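# Lift the carton with both hands and hold it

## Task

Grip the carton between the two hands, raise the entire carton to at least three finger-widths above the table, and keep it steady in the air without it touching anything. At the end, no motor of either hand may still show moving in hand_stopped_by.

## Robot and tools

Robot: a humanoid upper body on a stand past the table's -x edge, facing about +x. It has left_arm (the robot's own left, on the +y side) and right_arm (on -y). Each ends in a five-finger hand. The right arm has a right hand and the left arm a mirrored left hand. show_instructions returns this scene's reference pages, which show the left hand.

Scene frame (used in results): z = 0 is the table top and +z is up. +x runs across the table away from the robot, and the table's near edge is at x = 0.18 m. The pelvis sits 0.01 to 0.14 m above the table. Each shoulder is about 0.28 m above it and 0.06 m forward, at y +0.10 (left) or -0.10 (right). A hand point can get no farther than 0.62 m from its shoulder. The body may be rotated or tilted, and reported positions get less accurate at long reach.

Hand point and hand axes: the hand point is 0.05 m in front of the palm, where index pad and thumb tip meet in a pinch. +z runs along the straightened fingers, which reach 0.06 to 0.07 m past it. +y points out of the palm. On the right hand +x points across the palm away from the thumb; on the left hand +x points toward the thumb. Across the palm the hand spans 0.08 m on the little-finger side. On the thumb side it spans 0.02 m with the thumb turned in front, and up to 0.09 m otherwise. A wrist bracket on the little-finger side sticks out 0.03 m beyond the point in +y and 0.11 m across, and it can collide. With the thumb turned fully in front (best done before contact), a hand can wrap an object 0.035 to 0.08 m wide. The object then sits across the palm, nearer the wrist than the hand point.

Row layout (28 numbers, each in [-1, 1], always all 28): left_arm dx, dy, dz, rx, ry, rz, then left_gripper little, ring, middle, index, thumb_bend, thumb_turn, force_limit, speed, then the same 14 for right_arm/right_gripper. dx..rz are an offset, not a pose. They are measured in that hand point's own axes, from its measured pose at the start of the action (for a call's first action, the last pose reported in this scene). 1.0 equals 0.6 m or 180 degrees, and rx, ry, rz form one rotation vector. Finger numbers are target positions: +1 open/straight, -1 curled into the palm. thumb_bend: +1 straight, -1 fully bent. thumb_turn: +1 beside the palm, -1 in front of it. A pinch is about index -0.22, thumb_bend -0.75, thumb_turn -0.57. force_limit sets where a closing motor stops: roughly 0 N at -1 up to 10 N at +1 at the fingertip (15 N for the two thumb motors). It never stops opening. speed scales from nearly 0 at -1 to full at +1, and full speed covers a finger's whole travel in 0.6 s. Close at -0.9 or slower for a gentle grip. To leave a hand unchanged, resend the last eight numbers it carried out; before any were sent, use its hand_measured six values plus hand_force_limit and hand_speed. A motor only starts when its target changes by at least 0.01. To squeeze harder, raise force_limit and send a target further closed than hand_measured. To loosen, send one more open.

Tools:
- execute_actions(actions): a list of actions, each a table of up to 15 rows. Each row lasts one 1/30 s step, and a short table repeats its last row to fill 15 steps (0.5 s). Every row is an offset from the action's start pose, not from the previous row. Each step the commanded pose is clipped to within 70 mm and 16 degrees of the measured pose, so big offsets need several actions. An empty list just returns state and images.
- move(target, speed, blocking): target is one 28-number row. Its offsets are from the pose in the scene's last result that shows one. Each hand point follows a straight path, and all paths finish together in 0.5 to 10 s. speed is in m/s, 0.002 to 0.5, default 0.25, and turning is capped at twice that in rad/s. Paths do not avoid obstacles or the other arm, and hands may lag or overshoot, especially with the arm nearly straight. Fast moves and targets set far past contact press harder. blocking=false returns after 0.5 s while the move continues; check it with wait(0), and call wait or stop before sending new rows or moves.
- wait(seconds): 0 to 10. The arms hold their last command, and a running move continues.
- stop(): brakes a running move, which needs room.
- zoom_image(camera, region): camera is cam_high (672x504), cam_left_wrist or cam_right_wrist (616x616). region is [x0, y0, x1, y1] in pixels from the top-left, at most 504x504.
- finished_scene(scene): pass the current scene number. It ends the scene after the last command has held, and it cannot be undone.

Results: each result gives both hand points' end_effector_position (m) and end_effector_quat_wxyz in the scene frame, and "Hand target" lines showing where each arm is now being driven. It also gives joint positions and torques (these are offset, scaled and noisy), plus hand_measured, hand_stopped_by (moving, target, force, stalled or fault) and hand_load_n, all in motor order. A load near 0 on all motors means the grip is lost. A move adds a "move:" line with its ending (done, off_target, moving, held, fault), any limits (paced = pose clipped; held = steps blocked), and each hand's distance from its target. "pose unreachable" means the clearance check changed or blocked that arm's command.

Avoid: knocking or dropping anything off the table; the two arms striking or pressing on each other with any part; and contact torque at a joint's limit (23.5 N m, but only 4.7 N m for wrist pitch and yaw, including the carton's weight). Hitting a torque limit halts that arm for 10 s. Also avoid holding loads so long that motors overheat: a MOTOR HOT warning appears at 90 °C, and at 120 °C the arm drops. Before finishing, confirm the carton is held steady, touching only the hands, and that no hand motor reads moving.

Each tool is called after "Emit:" in YAML: its name, and indented under it one key for each argument.

## Session

Emit:
execute_actions:
  actions: []

Scene clock: 0.00 s.
left_arm: end_effector_position=(+0.1186, +0.1548, +0.5329) hand_measured=(+1.000, +1.000, +1.000, +1.000, +1.000, +1.000) hand_load_n=(+0.0, +0.0, +0.0, +0.0, +0.0, +0.0) hand_stopped_by=(target, target, target, target, target, target) hand_force_limit=0.00 hand_speed=-0.80 end_effector_quat_wxyz=(-0.047, +0.032, -0.083, +0.995) | right_arm: end_effector_position=(+0.1737, -0.0900, +0.5178) hand_measured=(+1.000, +1.000, +1.000, +1.000, +1.000, +1.000) hand_load_n=(+0.0, +0.0, +0.0, +0.0, +0.0, +0.0) hand_stopped_by=(target, target, target, target, target, target) hand_force_limit=0.00 hand_speed=-0.80 end_effector_quat_wxyz=(+0.971, -0.167, +0.067, +0.155)
Joint positions: left_arm=[-0.018  0.41   0.358 -0.623 -0.516 -1.041 -0.165] | right_arm=[-0.199 -0.577 -0.075 -0.471  0.547 -1.013  0.246]
Joint velocities: left_arm=[-0.018 -0.003 -0.002  0.002 -0.008  0.     0.   ] | right_arm=[ 0.008 -0.006  0.009  0.    -0.012  0.     0.   ]
Joint torques (N m, as the arm reports them, + toward a larger angle): no reading
Hand target (left_arm): +0.119, +0.155, +0.533; -0.047, +0.032, -0.083, +0.995
Hand target (right_arm): +0.174, -0.090, +0.518; +0.971, -0.167, +0.067, +0.155

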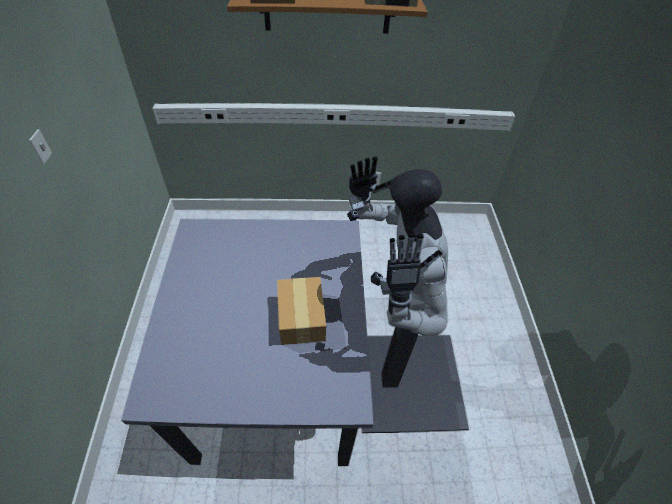

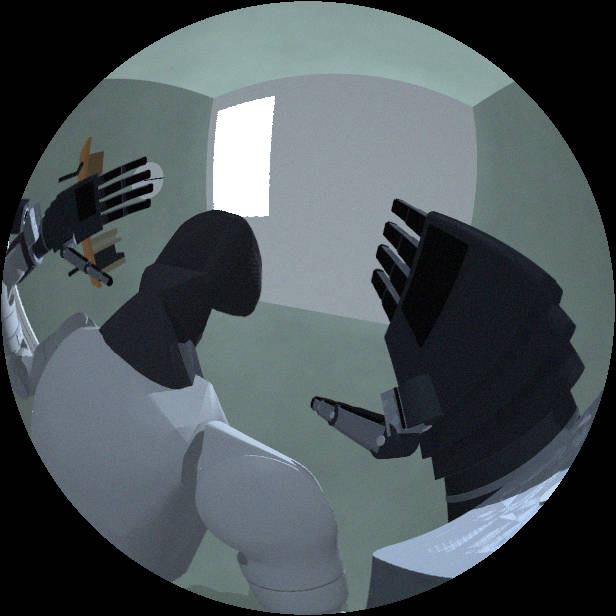

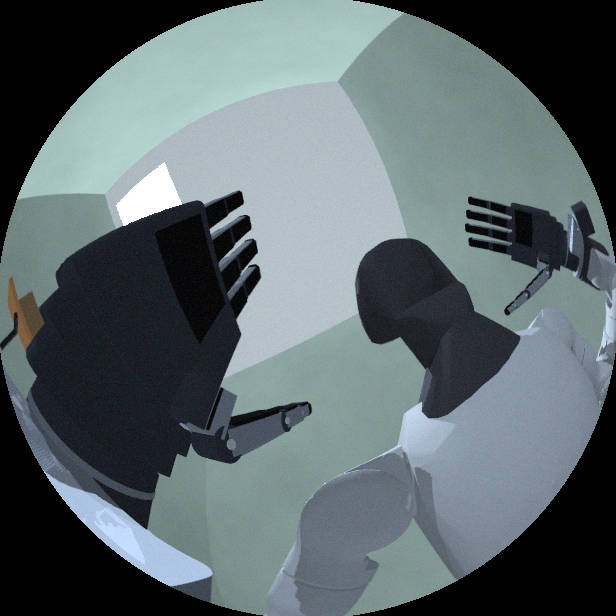

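Emit:
move:
  target: [-0.485,-0.048,-0.595,-0.009,-0.727,-0.076,0.6,0.6,0.6,0.6,1,1,1,0,0.41,0.005,-0.54,0.164,0.691,0.075,0.6,0.6,0.6,0.6,1,1,1,0]

Scene clock: 5.33 s.
left_arm: end_effector_position=(+0.3860, +0.2671, +0.1818) hand_measured=(+0.600, +0.600, +0.600, +0.600, +1.000, +1.000) hand_load_n=(+0.0, +0.0, +0.0, +0.0, +0.0, +0.0) hand_stopped_by=(target, target, target, target, target, target) hand_force_limit=1.00 hand_speed=0.00 end_effector_quat_wxyz=(+0.000, +0.919, +0.003, +0.393) | right_arm: end_effector_position=(+0.3790, -0.1313, +0.1685) hand_measured=(+0.600, +0.600, +0.600, +0.600, +1.000, +1.000) hand_load_n=(+0.0, +0.0, +0.0, +0.0, +0.0, +0.0) hand_stopped_by=(target, target, target, target, target, target) hand_force_limit=1.00 hand_speed=0.00 end_effector_quat_wxyz=(+0.388, -0.012, +0.922, -0.009)
Joint positions: left_arm=[-0.292  1.14  -0.102  0.07  -1.136  0.672 -0.003] | right_arm=[-0.152 -0.841  0.069 -0.448  1.286  0.822 -0.711]
Joint velocities: left_arm=[ 0.009  0.005 -0.005  0.     0.002  0.     0.   ] | right_arm=[-0.003 -0.003 -0.002 -0.003 -0.006  0.001  0.   ]
Joint torques (N m, as the arm reports them, + toward a larger angle): left_arm=[-4.42  4.17  1.85 -1.    0.26 -0.74 -0.15] | right_arm=[-4.01 -4.43 -1.56 -2.19  0.49 -0.8  -0.09]
Hand target (left_arm): +0.386, +0.267, +0.181; -0.000, +0.920, +0.002, +0.392
Hand target (right_arm): +0.378, -0.131, +0.167; +0.385, -0.011, +0.923, -0.007
Off the commanded pose (left_arm): 0.014 m, 1 deg.
Off the commanded pose (right_arm): 0.001 m, 2 deg.
move: off_target (left_arm)

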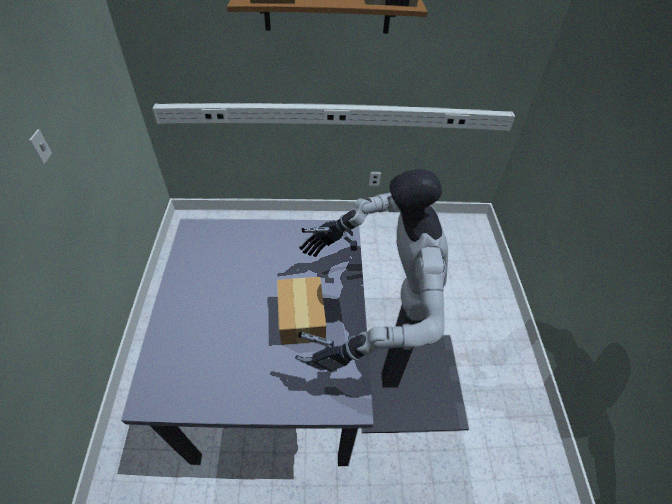

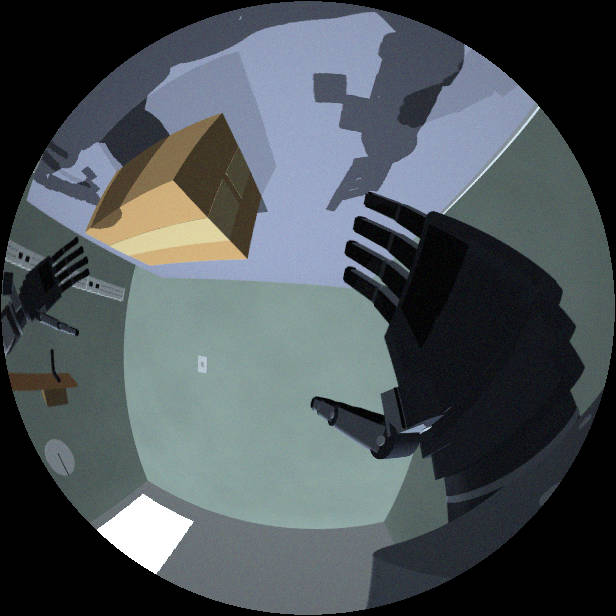

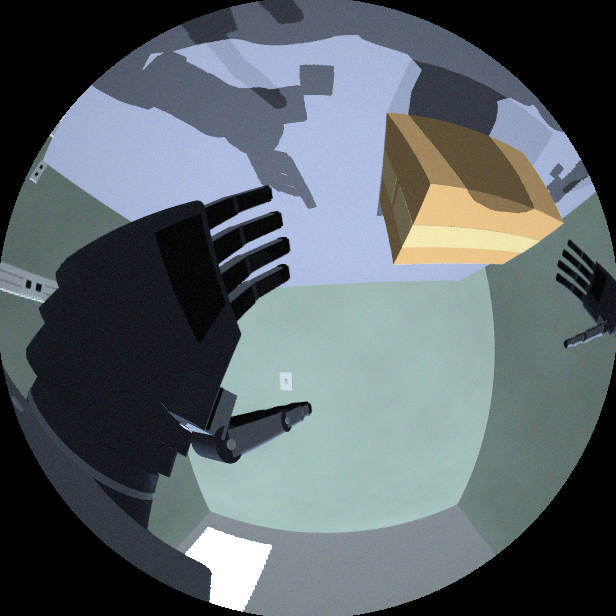

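Emit:
move:
  target: [-0.05,0.1,0.13,0,0,0,0.8,0.8,0.8,0.8,1,1,1,0,0.027,0.05,0.123,0,0,0,0.8,0.8,0.8,0.8,1,1,1,0]
  speed: 0.15

Emit:
move:
  target: [0,0.11,0,0,0,0,0.8,0.8,0.8,0.8,1,1,1,0,0,0.11,0,0,0,0,0.8,0.8,0.8,0.8,1,1,1,0]
  speed: 0.05

Scene clock: 6.57 s.
left_arm: end_effector_position=(+0.4188, +0.2074, +0.1001) hand_measured=(+0.800, +0.800, +0.800, +0.800, +1.000, +1.000) hand_load_n=(+0.0, +0.0, +0.0, +0.0, +0.0, +0.0) hand_stopped_by=(target, target, target, target, target, target) hand_force_limit=1.00 hand_speed=0.00 end_effector_quat_wxyz=(+0.002, +0.923, +0.007, +0.385) | right_arm: end_effector_position=(+0.4211, -0.1007, +0.1069) hand_measured=(+0.800, +0.800, +0.800, +0.800, +1.000, +1.000) hand_load_n=(+0.0, +0.0, +0.0, +0.0, +0.0, +0.0) hand_stopped_by=(target, target, target, target, target, target) hand_force_limit=1.00 hand_speed=0.00 end_effector_quat_wxyz=(+0.387, -0.010, +0.922, -0.006)
Joint positions: left_arm=[-0.519  0.744 -0.349  0.382 -0.873  0.516  0.071] | right_arm=[-0.393 -0.604  0.321  0.011  0.957  0.641 -0.535]
Joint velocities: left_arm=[-0.012 -0.014  0.011  0.    -0.009  0.     0.   ] | right_arm=[ 0.002 -0.003  0.    -0.005  0.002  0.     0.   ]
Joint torques (N m, as the arm reports them, + toward a larger angle): left_arm=[-5.68  3.25  1.42 -2.    0.39 -0.89 -0.16] | right_arm=[-5.63 -3.87 -1.12 -2.57 -0.01 -1.1   0.2 ]
Hand target (left_arm): +0.419, +0.208, +0.100; -0.000, +0.922, +0.005, +0.386
Hand target (right_arm): +0.422, -0.100, +0.107; +0.389, -0.011, +0.921, -0.006
Off the commanded pose (left_arm): 0.007 m, 1 deg.
Off the commanded pose (right_arm): 0.003 m, 0 deg.
move: off_target (left_arm)

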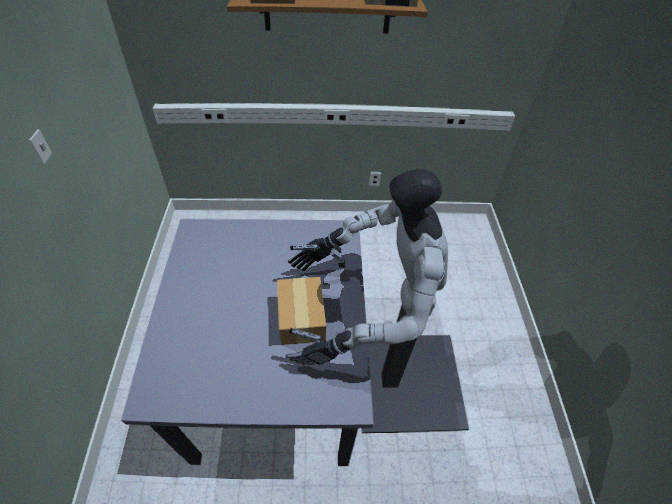

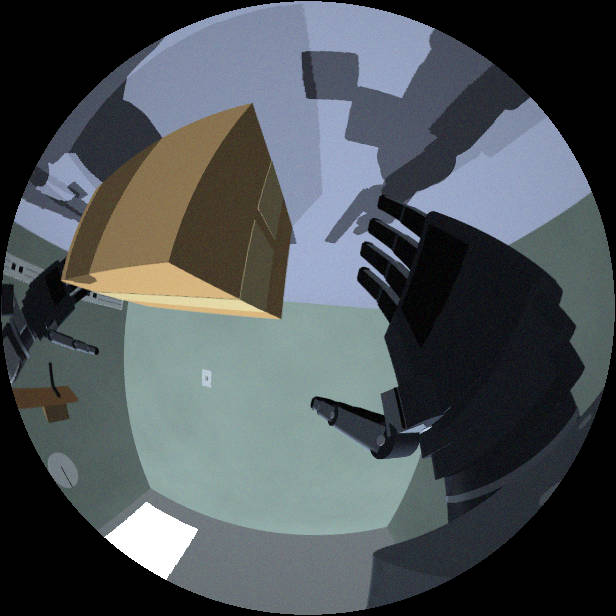

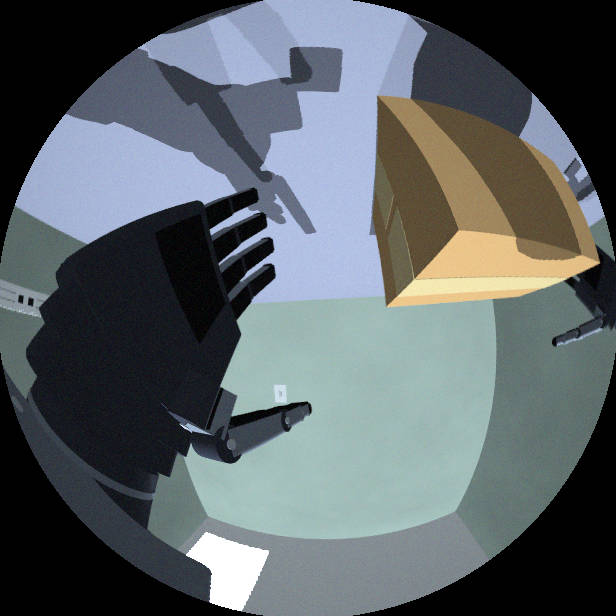

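Scene clock: 8.20 s.
left_arm: end_effector_position=(+0.4166, +0.1417, +0.0965) hand_measured=(+0.800, +0.800, +0.800, +0.800, +1.000, +1.000) hand_load_n=(+0.0, +0.0, +0.0, +0.0, +0.0, +0.0) hand_stopped_by=(target, target, target, target, target, target) hand_force_limit=1.00 hand_speed=0.00 end_effector_quat_wxyz=(+0.001, +0.924, +0.003, +0.381) | right_arm: end_effector_position=(+0.4222, -0.0350, +0.1103) hand_measured=(+0.800, +0.800, +0.800, +0.800, +1.000, +1.000) hand_load_n=(+0.0, +0.0, +0.0, +0.0, +0.0, +0.0) hand_stopped_by=(target, target, target, target, target, target) hand_force_limit=1.00 hand_speed=0.00 end_effector_quat_wxyz=(+0.390, -0.008, +0.921, -0.002)
Joint positions: left_arm=[-0.507  0.586 -0.38   0.196 -0.874  0.616  0.335] | right_arm=[-0.486 -0.404  0.426  0.016  0.938  0.652 -0.749]
Joint velocities: left_arm=[-0.003 -0.002  0.014  0.003  0.011  0.     0.001] | right_arm=[ 0.003  0.     0.    -0.005 -0.012  0.     0.   ]
Joint torques (N m, as the arm reports them, + toward a larger angle): left_arm=[-5.48  2.17  1.28 -3.04  0.26 -0.65  0.  ] | right_arm=[-6.05 -2.3  -0.73 -2.82 -0.07 -0.96 -0.08]
Hand target (left_arm): +0.416, +0.141, +0.096; +0.000, +0.925, +0.003, +0.381
Hand target (right_arm): +0.423, -0.036, +0.110; +0.392, -0.008, +0.920, -0.006
Off the commanded pose (left_arm): 0.005 m, 1 deg.
Off the commanded pose (right_arm): 0.005 m, 1 deg.
move: off_target (left_arm, right_arm)

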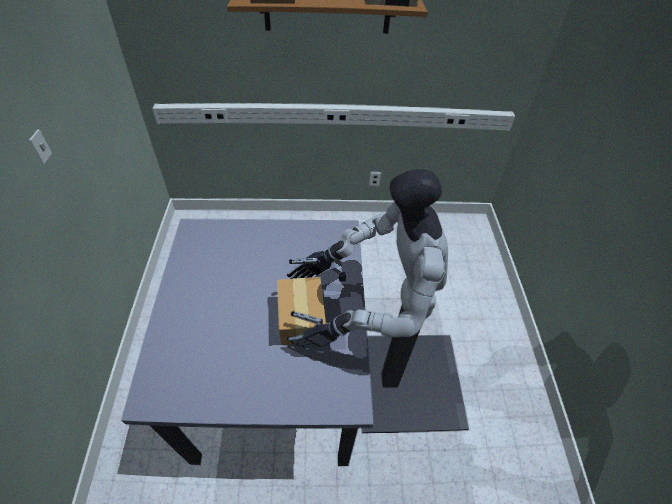

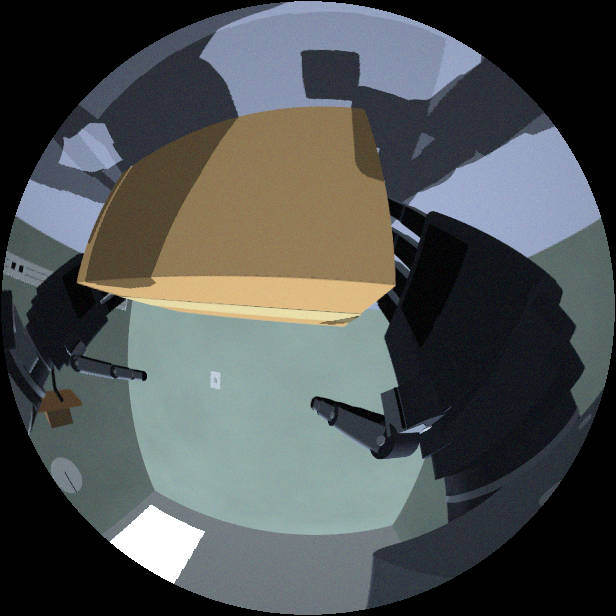

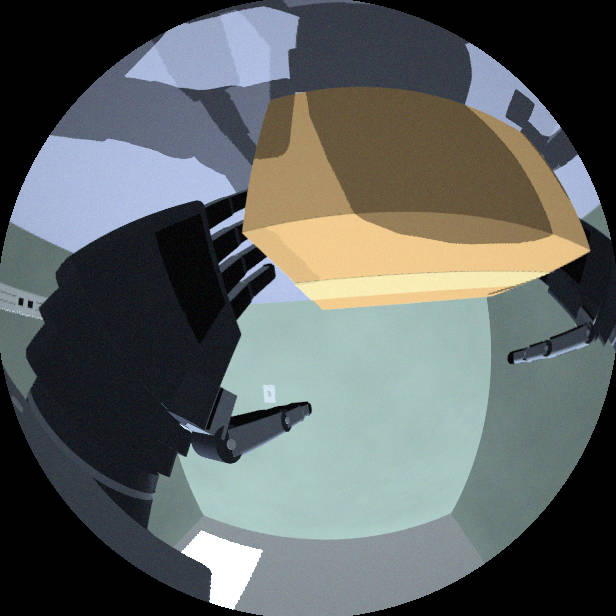

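Emit:
move:
  target: [0.03,0.09,0.03,0,0,0,0.8,0.8,0.8,0.8,1,1,1,0,0.007,0.11,0.053,0,0,0,0.8,0.8,0.8,0.8,1,1,1,0]
  speed: 0.05

Scene clock: 10.10 s.
left_arm: end_effector_position=(+0.4419, +0.1248, +0.0904) hand_measured=(+0.800, +0.800, +0.800, +0.800, +1.000, +1.000) hand_load_n=(+0.0, +0.0, +0.0, +0.0, +0.0, +0.0) hand_stopped_by=(target, target, target, target, target, target) hand_force_limit=1.00 hand_speed=0.00 end_effector_quat_wxyz=(-0.049, +0.925, +0.014, +0.377) | right_arm: end_effector_position=(+0.4508, -0.0039, +0.0838) hand_measured=(+0.800, +0.800, +0.800, +0.800, +1.000, +1.000) hand_load_n=(-0.5, +0.0, +0.0, +0.0, +0.0, +0.0) hand_stopped_by=(target, target, target, target, target, target) hand_force_limit=1.00 hand_speed=0.00 end_effector_quat_wxyz=(+0.396, +0.005, +0.917, -0.047)
Joint positions: left_arm=[-0.645  0.445 -0.425  0.332 -0.826  0.635  0.491] | right_arm=[-0.674 -0.171  0.491  0.445  0.771  0.48  -0.759]
Joint velocities: left_arm=[ 0.     0.006 -0.006 -0.002  0.008  0.     0.   ] | right_arm=[-0.012  0.005  0.002  0.012 -0.011 -0.011  0.009]
Joint torques (N m, as the arm reports them, + toward a larger angle): left_arm=[-7.12 -1.52  0.04 -4.77 -0.6  -0.67 -0.96] | right_arm=[-7.9   4.03  0.86 -3.52  0.93 -0.98  1.94]
Hand target (left_arm): +0.438, +0.086, +0.096; +0.002, +0.926, +0.000, +0.378
Hand target (right_arm): +0.443, +0.030, +0.089; +0.392, -0.007, +0.920, -0.001
Off the commanded pose (left_arm): 0.038 m, 6 deg.
Off the commanded pose (right_arm): 0.036 m, 5 deg.
move: off_target (left_arm, right_arm)

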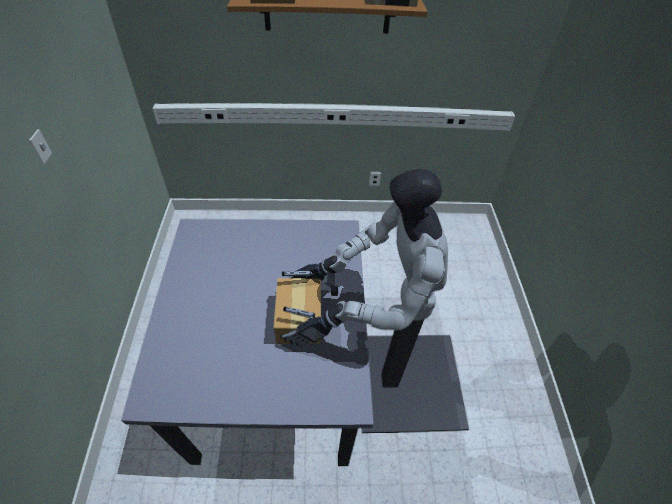

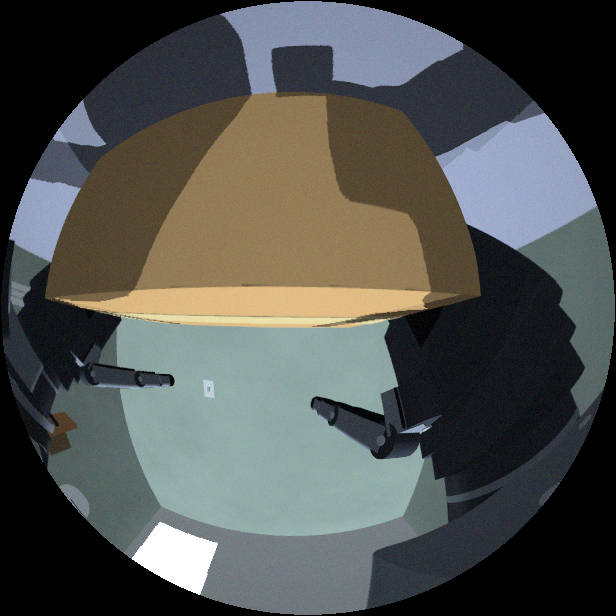

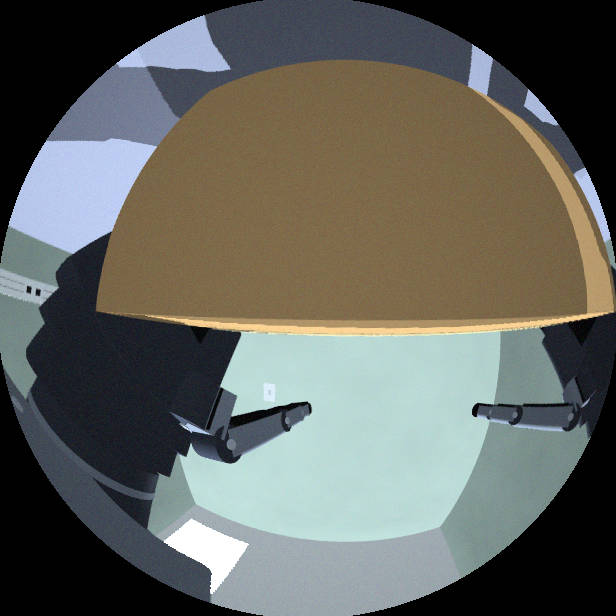

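Palms grip. Curl fingers on, then lift.

Emit:
execute_actions:
  actions:
    - [[0.01,0.075,-0.01,-0.04,0,0,0.5,0.5,0.5,0.5,1,1,0,-0.6,-0.005,0.075,-0.02,-0.04,0,0,0.5,0.5,0.5,0.5,1,1,0,-0.6]]
    - [[0.04,0.075,-0.055,-0.04,0,0,0.5,0.5,0.5,0.5,1,1,0,-0.6,-0.035,0.075,-0.06,-0.04,0,0,0.5,0.5,0.5,0.5,1,1,0,-0.6]]
    - [[0.04,0.075,-0.055,-0.04,0,0,0.5,0.5,0.5,0.5,1,1,0,-0.6,-0.035,0.075,-0.06,-0.04,0,0,0.5,0.5,0.5,0.5,1,1,0,-0.6]]
    - [[0.04,0.075,-0.055,-0.04,0,0,0.5,0.5,0.5,0.5,1,1,0,-0.6,-0.035,0.075,-0.06,-0.04,0,0,0.5,0.5,0.5,0.5,1,1,0,-0.6]]
    - [[0.04,0.075,-0.055,-0.04,0,0,0.5,0.5,0.5,0.5,1,1,0,-0.6,-0.035,0.075,-0.06,-0.04,0,0,0.5,0.5,0.5,0.5,1,1,0,-0.6]]

Emit:
wait:
  seconds: 1

Scene clock: 12.83 s.
left_arm: end_effector_position=(+0.4504, +0.1204, +0.1885) hand_measured=(+0.560, +0.648, +0.694, +0.716, +1.000, +1.000) hand_load_n=(+6.5, +0.5, +3.0, +1.0, +0.0, +0.0) hand_stopped_by=(force, force, force, force, target, target) hand_force_limit=0.00 hand_speed=-0.60 end_effector_quat_wxyz=(-0.115, +0.930, -0.003, +0.350) | right_arm: end_effector_position=(+0.4674, -0.0021, +0.1948) hand_measured=(+0.604, +0.650, +0.714, +0.670, +1.000, +1.000) hand_load_n=(+6.5, +5.0, +0.0, +0.0, +0.0, +0.0) hand_stopped_by=(force, force, force, force, target, target) hand_force_limit=0.00 hand_speed=-0.60 end_effector_quat_wxyz=(+0.420, +0.008, +0.902, -0.103)
Joint positions: left_arm=[-0.862  0.34  -0.074 -0.002 -1.048  1.372  0.999] | right_arm=[-0.825 -0.119  0.275  0.025  0.926  1.013 -1.213]
Joint velocities: left_arm=[ 0.057 -0.044  0.052 -0.032 -0.009  0.096  0.   ] | right_arm=[ 0.067  0.021 -0.02   0.     0.     0.086 -0.018]
Joint torques (N m, as the arm reports them, + toward a larger angle): left_arm=[-11.23  -1.98   0.28  -6.73  -2.81  -1.53  -1.58] | right_arm=[-11.88   4.79   0.97  -6.2    2.73  -1.53   3.26]
Hand target (left_arm): +0.443, +0.071, +0.195; -0.044, +0.933, -0.037, +0.354
Hand target (right_arm): +0.452, +0.045, +0.203; +0.417, -0.026, +0.908, -0.032
Off the commanded pose (left_arm): 0.048 m, 9 deg.
Off the commanded pose (right_arm): 0.054 m, 9 deg.

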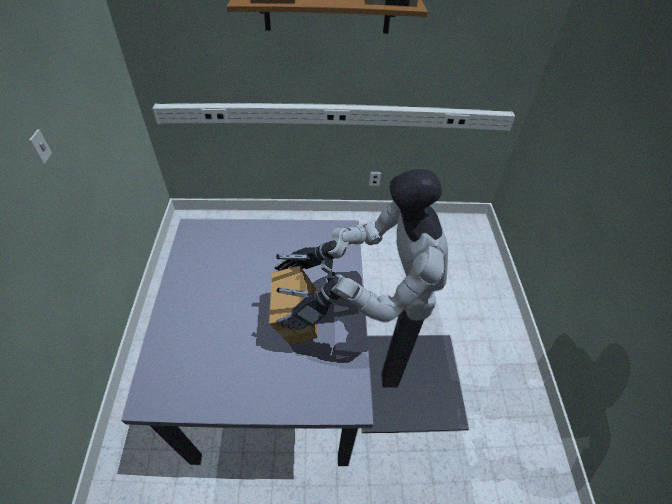

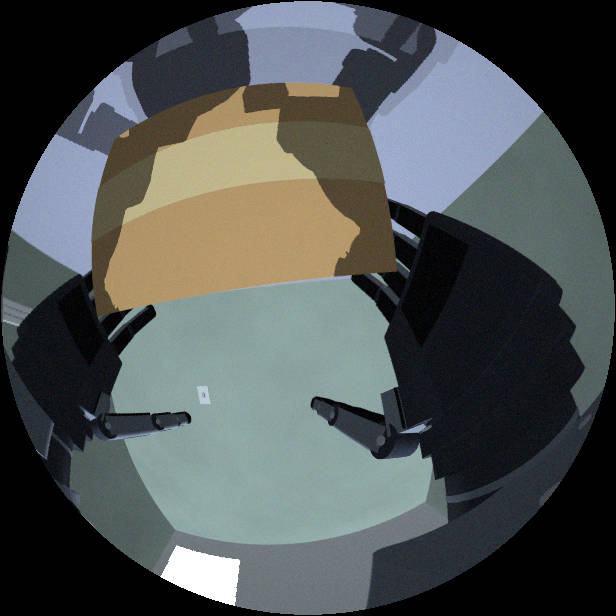

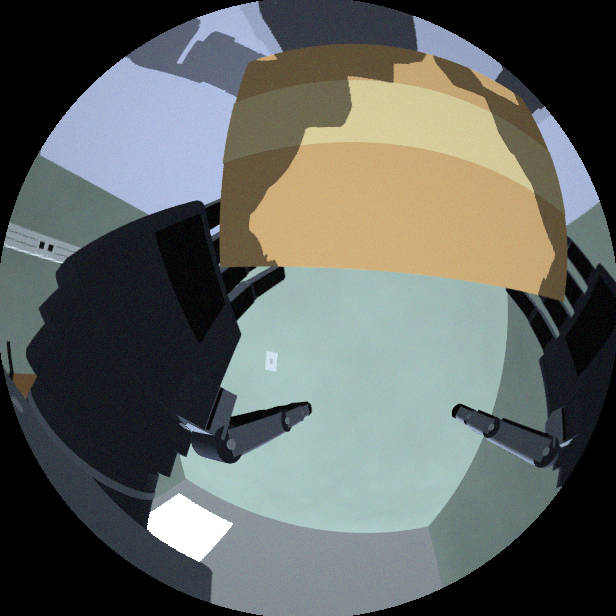

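Scene clock: 13.83 s.
left_arm: end_effector_position=(+0.4499, +0.1197, +0.1886) hand_measured=(+0.560, +0.648, +0.694, +0.716, +1.000, +1.000) hand_load_n=(+6.5, +0.5, +2.5, +0.5, +0.0, +0.0) hand_stopped_by=(force, force, force, force, target, target) hand_force_limit=0.00 hand_speed=-0.60 end_effector_quat_wxyz=(-0.115, +0.930, -0.005, +0.350) | right_arm: end_effector_position=(+0.4664, -0.0027, +0.1931) hand_measured=(+0.604, +0.650, +0.714, +0.670, +1.000, +1.000) hand_load_n=(+6.0, +5.5, +0.0, +0.0, +0.0, +0.0) hand_stopped_by=(force, force, force, force, target, target) hand_force_limit=0.00 hand_speed=-0.60 end_effector_quat_wxyz=(+0.418, +0.007, +0.902, -0.105)
Joint positions: left_arm=[-0.862  0.337 -0.073 -0.006 -1.048  1.377  0.999] | right_arm=[-0.822 -0.118  0.273  0.025  0.926  1.017 -1.215]
Joint velocities: left_arm=[-0.009 -0.005 -0.015  0.005  0.006  0.     0.   ] | right_arm=[-0.005 -0.006 -0.005  0.008  0.002  0.     0.   ]
Joint torques (N m, as the arm reports them, + toward a larger angle): left_arm=[-10.45  -1.93   0.17  -6.05  -2.71  -1.28  -1.57] | right_arm=[-11.3    4.94   1.21  -5.74   2.69  -1.29   3.24]
Hand target (left_arm): +0.443, +0.071, +0.195; -0.044, +0.933, -0.037, +0.354
Hand target (right_arm): +0.452, +0.045, +0.203; +0.417, -0.026, +0.908, -0.032
Off the commanded pose (left_arm): 0.048 m, 9 deg.
Off the commanded pose (right_arm): 0.054 m, 9 deg.
wait: 1.00 s; at rest by 0.20 s

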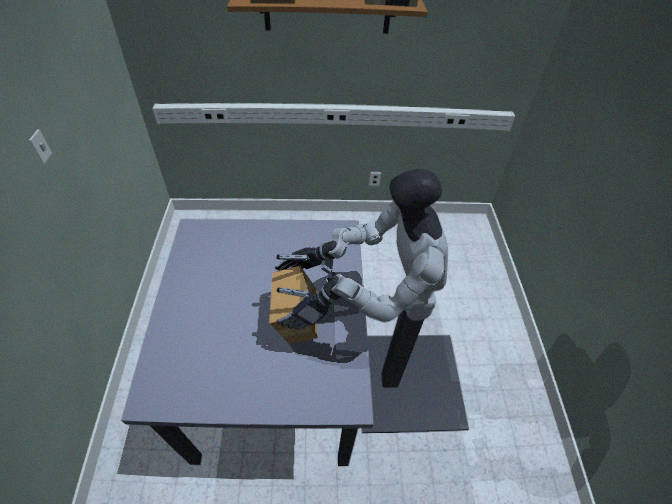

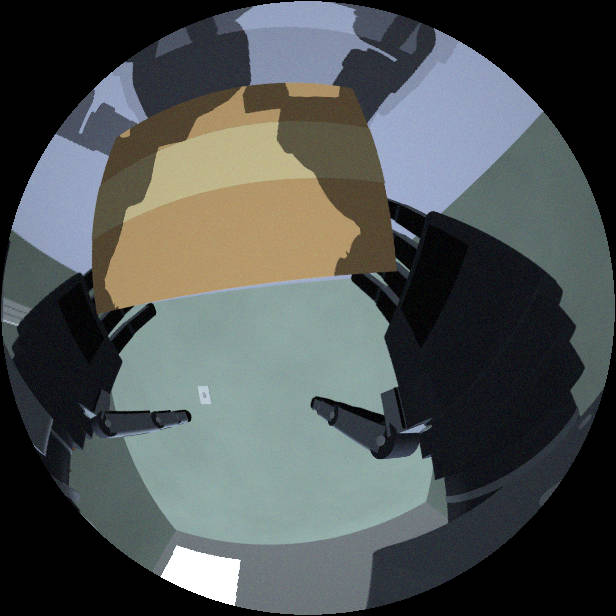

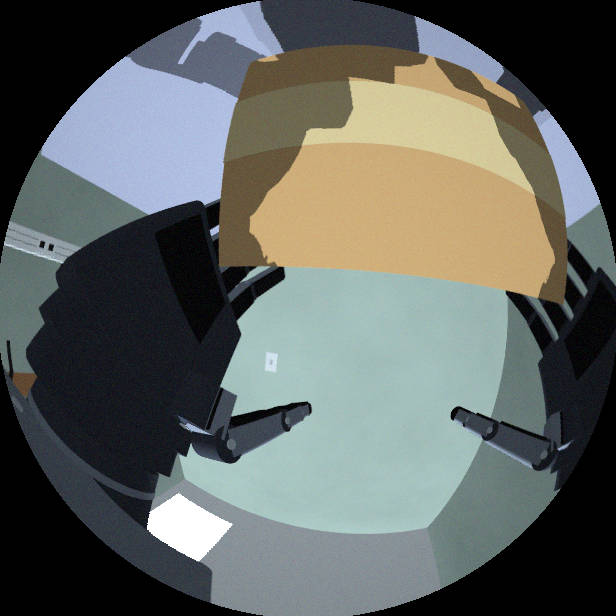

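Emit:
move:
  target: [-0.1,-0.01,0.13,-0.06,0,0,0.7,0.7,0.7,0.7,1,1,0,-0.6,0.13,-0.01,0.11,-0.06,0,0,0.7,0.7,0.7,0.7,1,1,0,-0.6]
  speed: 0.06

Emit:
move:
  target: [-0.05,-0.06,-0.05,-0.03,0,0,0.7,0.7,0.7,0.7,1,1,0,-0.6,0.05,-0.06,-0.05,-0.03,0,0,0.7,0.7,0.7,0.7,1,1,0,-0.6]
  speed: 0.06

Scene clock: 15.97 s.
left_arm: end_effector_position=(+0.4593, +0.1532, +0.0977) hand_measured=(+0.700, +0.700, +0.700, +0.700, +1.000, +1.000) hand_load_n=(+0.0, +0.0, +0.0, +0.0, +0.0, +0.0) hand_stopped_by=(target, target, target, target, target, target) hand_force_limit=0.00 hand_speed=-0.60 end_effector_quat_wxyz=(-0.026, +0.937, -0.020, +0.348) | right_arm: end_effector_position=(+0.4602, -0.0199, +0.0891) hand_measured=(+0.700, +0.700, +0.700, +0.700, +1.000, +1.000) hand_load_n=(+0.0, +0.0, +0.0, +0.0, +0.0, +0.0) hand_stopped_by=(target, target, target, target, target, target) hand_force_limit=0.00 hand_speed=-0.60 end_effector_quat_wxyz=(+0.408, -0.035, +0.912, -0.014)
Joint positions: left_arm=[-0.801  0.519 -0.371  0.55  -0.735  0.726  0.186] | right_arm=[-0.669 -0.268  0.434  0.444  0.71   0.508 -0.529]
Joint velocities: left_arm=[-0.011 -0.002 -0.011  0.002  0.006 -0.006  0.   ] | right_arm=[ 0.008  0.006  0.008 -0.017  0.002 -0.002  0.   ]
Joint torques (N m, as the arm reports them, + toward a larger angle): left_arm=[-7.5   2.21  1.02 -2.15  0.56 -0.9  -0.03] | right_arm=[-7.41 -1.89 -0.4  -2.95 -0.08 -1.16  0.22]
Hand target (left_arm): +0.460, +0.154, +0.097; -0.029, +0.936, -0.021, +0.349
Hand target (right_arm): +0.461, -0.018, +0.090; +0.410, -0.037, +0.911, -0.013
Off the commanded pose (left_arm): 0.008 m, 2 deg.
Off the commanded pose (right_arm): 0.010 m, 1 deg.
move: off_target (left_arm, right_arm)

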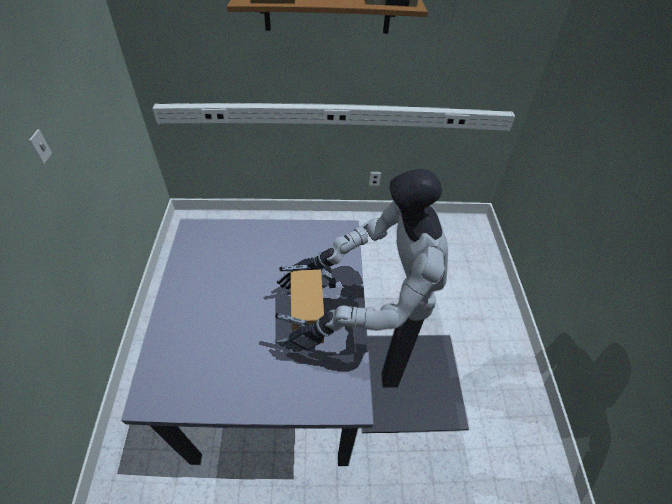

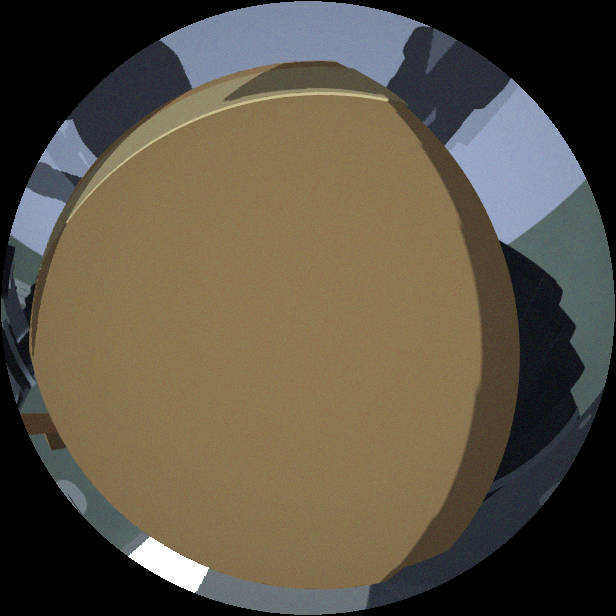

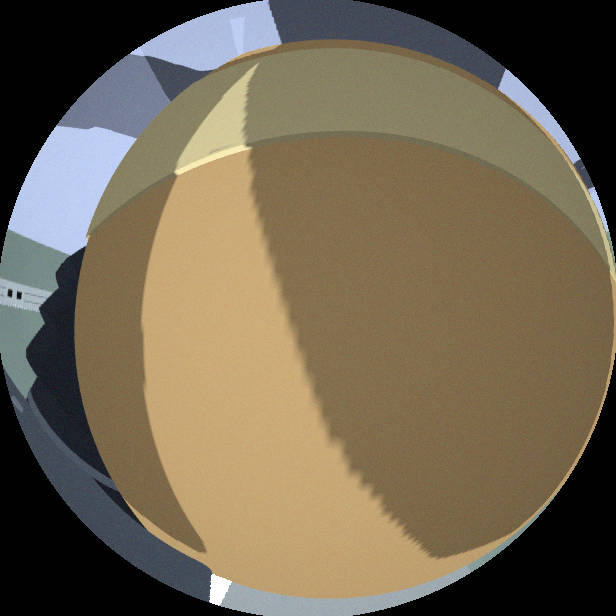

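Scene clock: 17.20 s.
left_arm: end_effector_position=(+0.4205, +0.1944, +0.1047) hand_measured=(+0.700, +0.700, +0.700, +0.700, +1.000, +1.000) hand_load_n=(+0.0, +0.0, +0.0, +0.0, +0.0, +0.0) hand_stopped_by=(target, target, target, target, target, target) hand_force_limit=0.00 hand_speed=-0.60 end_effector_quat_wxyz=(+0.012, +0.936, -0.034, +0.350) | right_arm: end_effector_position=(+0.4173, -0.0566, +0.0854) hand_measured=(+0.700, +0.700, +0.700, +0.700, +1.000, +1.000) hand_load_n=(+0.0, +0.0, +0.0, +0.0, +0.0, +0.0) hand_stopped_by=(target, target, target, target, target, target) hand_force_limit=0.00 hand_speed=-0.60 end_effector_quat_wxyz=(+0.403, -0.056, +0.913, +0.028)
Joint positions: left_arm=[-0.608  0.735 -0.316  0.382 -0.786  0.702 -0.018] | right_arm=[-0.423 -0.472  0.405  0.17   0.763  0.513 -0.383]
Joint velocities: left_arm=[-0.011  0.002  0.011 -0.003  0.002  0.    -0.001] | right_arm=[ 0.015 -0.015 -0.003 -0.008 -0.005  0.     0.   ]
Joint torques (N m, as the arm reports them, + toward a larger angle): left_arm=[-5.88  3.04  1.77 -2.54 -0.03 -0.8  -0.16] | right_arm=[-5.4  -3.03 -1.15 -3.11  0.42 -1.1   0.22]
Hand target (left_arm): +0.421, +0.193, +0.106; +0.016, +0.935, -0.033, +0.352
Hand target (right_arm): +0.417, -0.056, +0.086; +0.404, -0.054, +0.913, +0.031
Off the commanded pose (left_arm): 0.006 m, 1 deg.
Off the commanded pose (right_arm): 0.004 m, 0 deg.
move: off_target (left_arm, right_arm)

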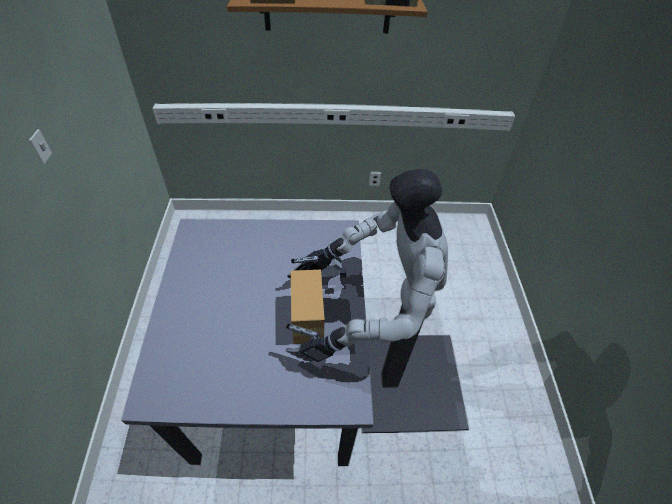

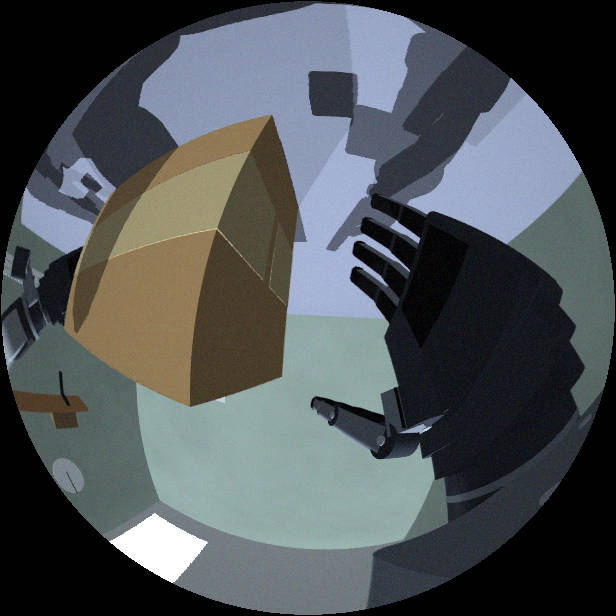

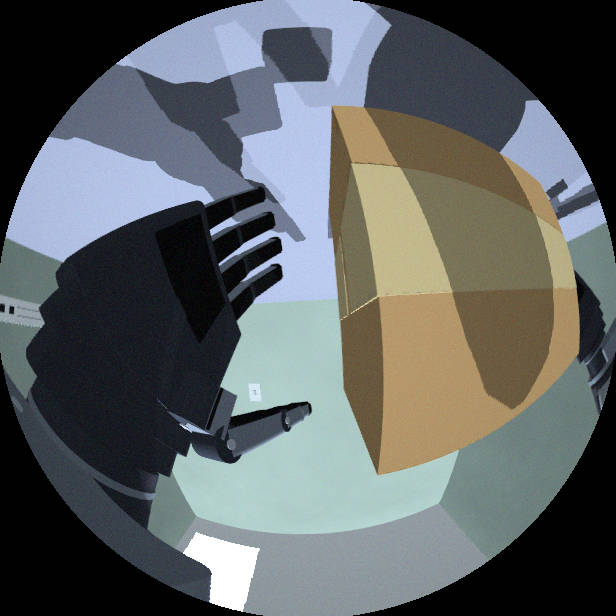

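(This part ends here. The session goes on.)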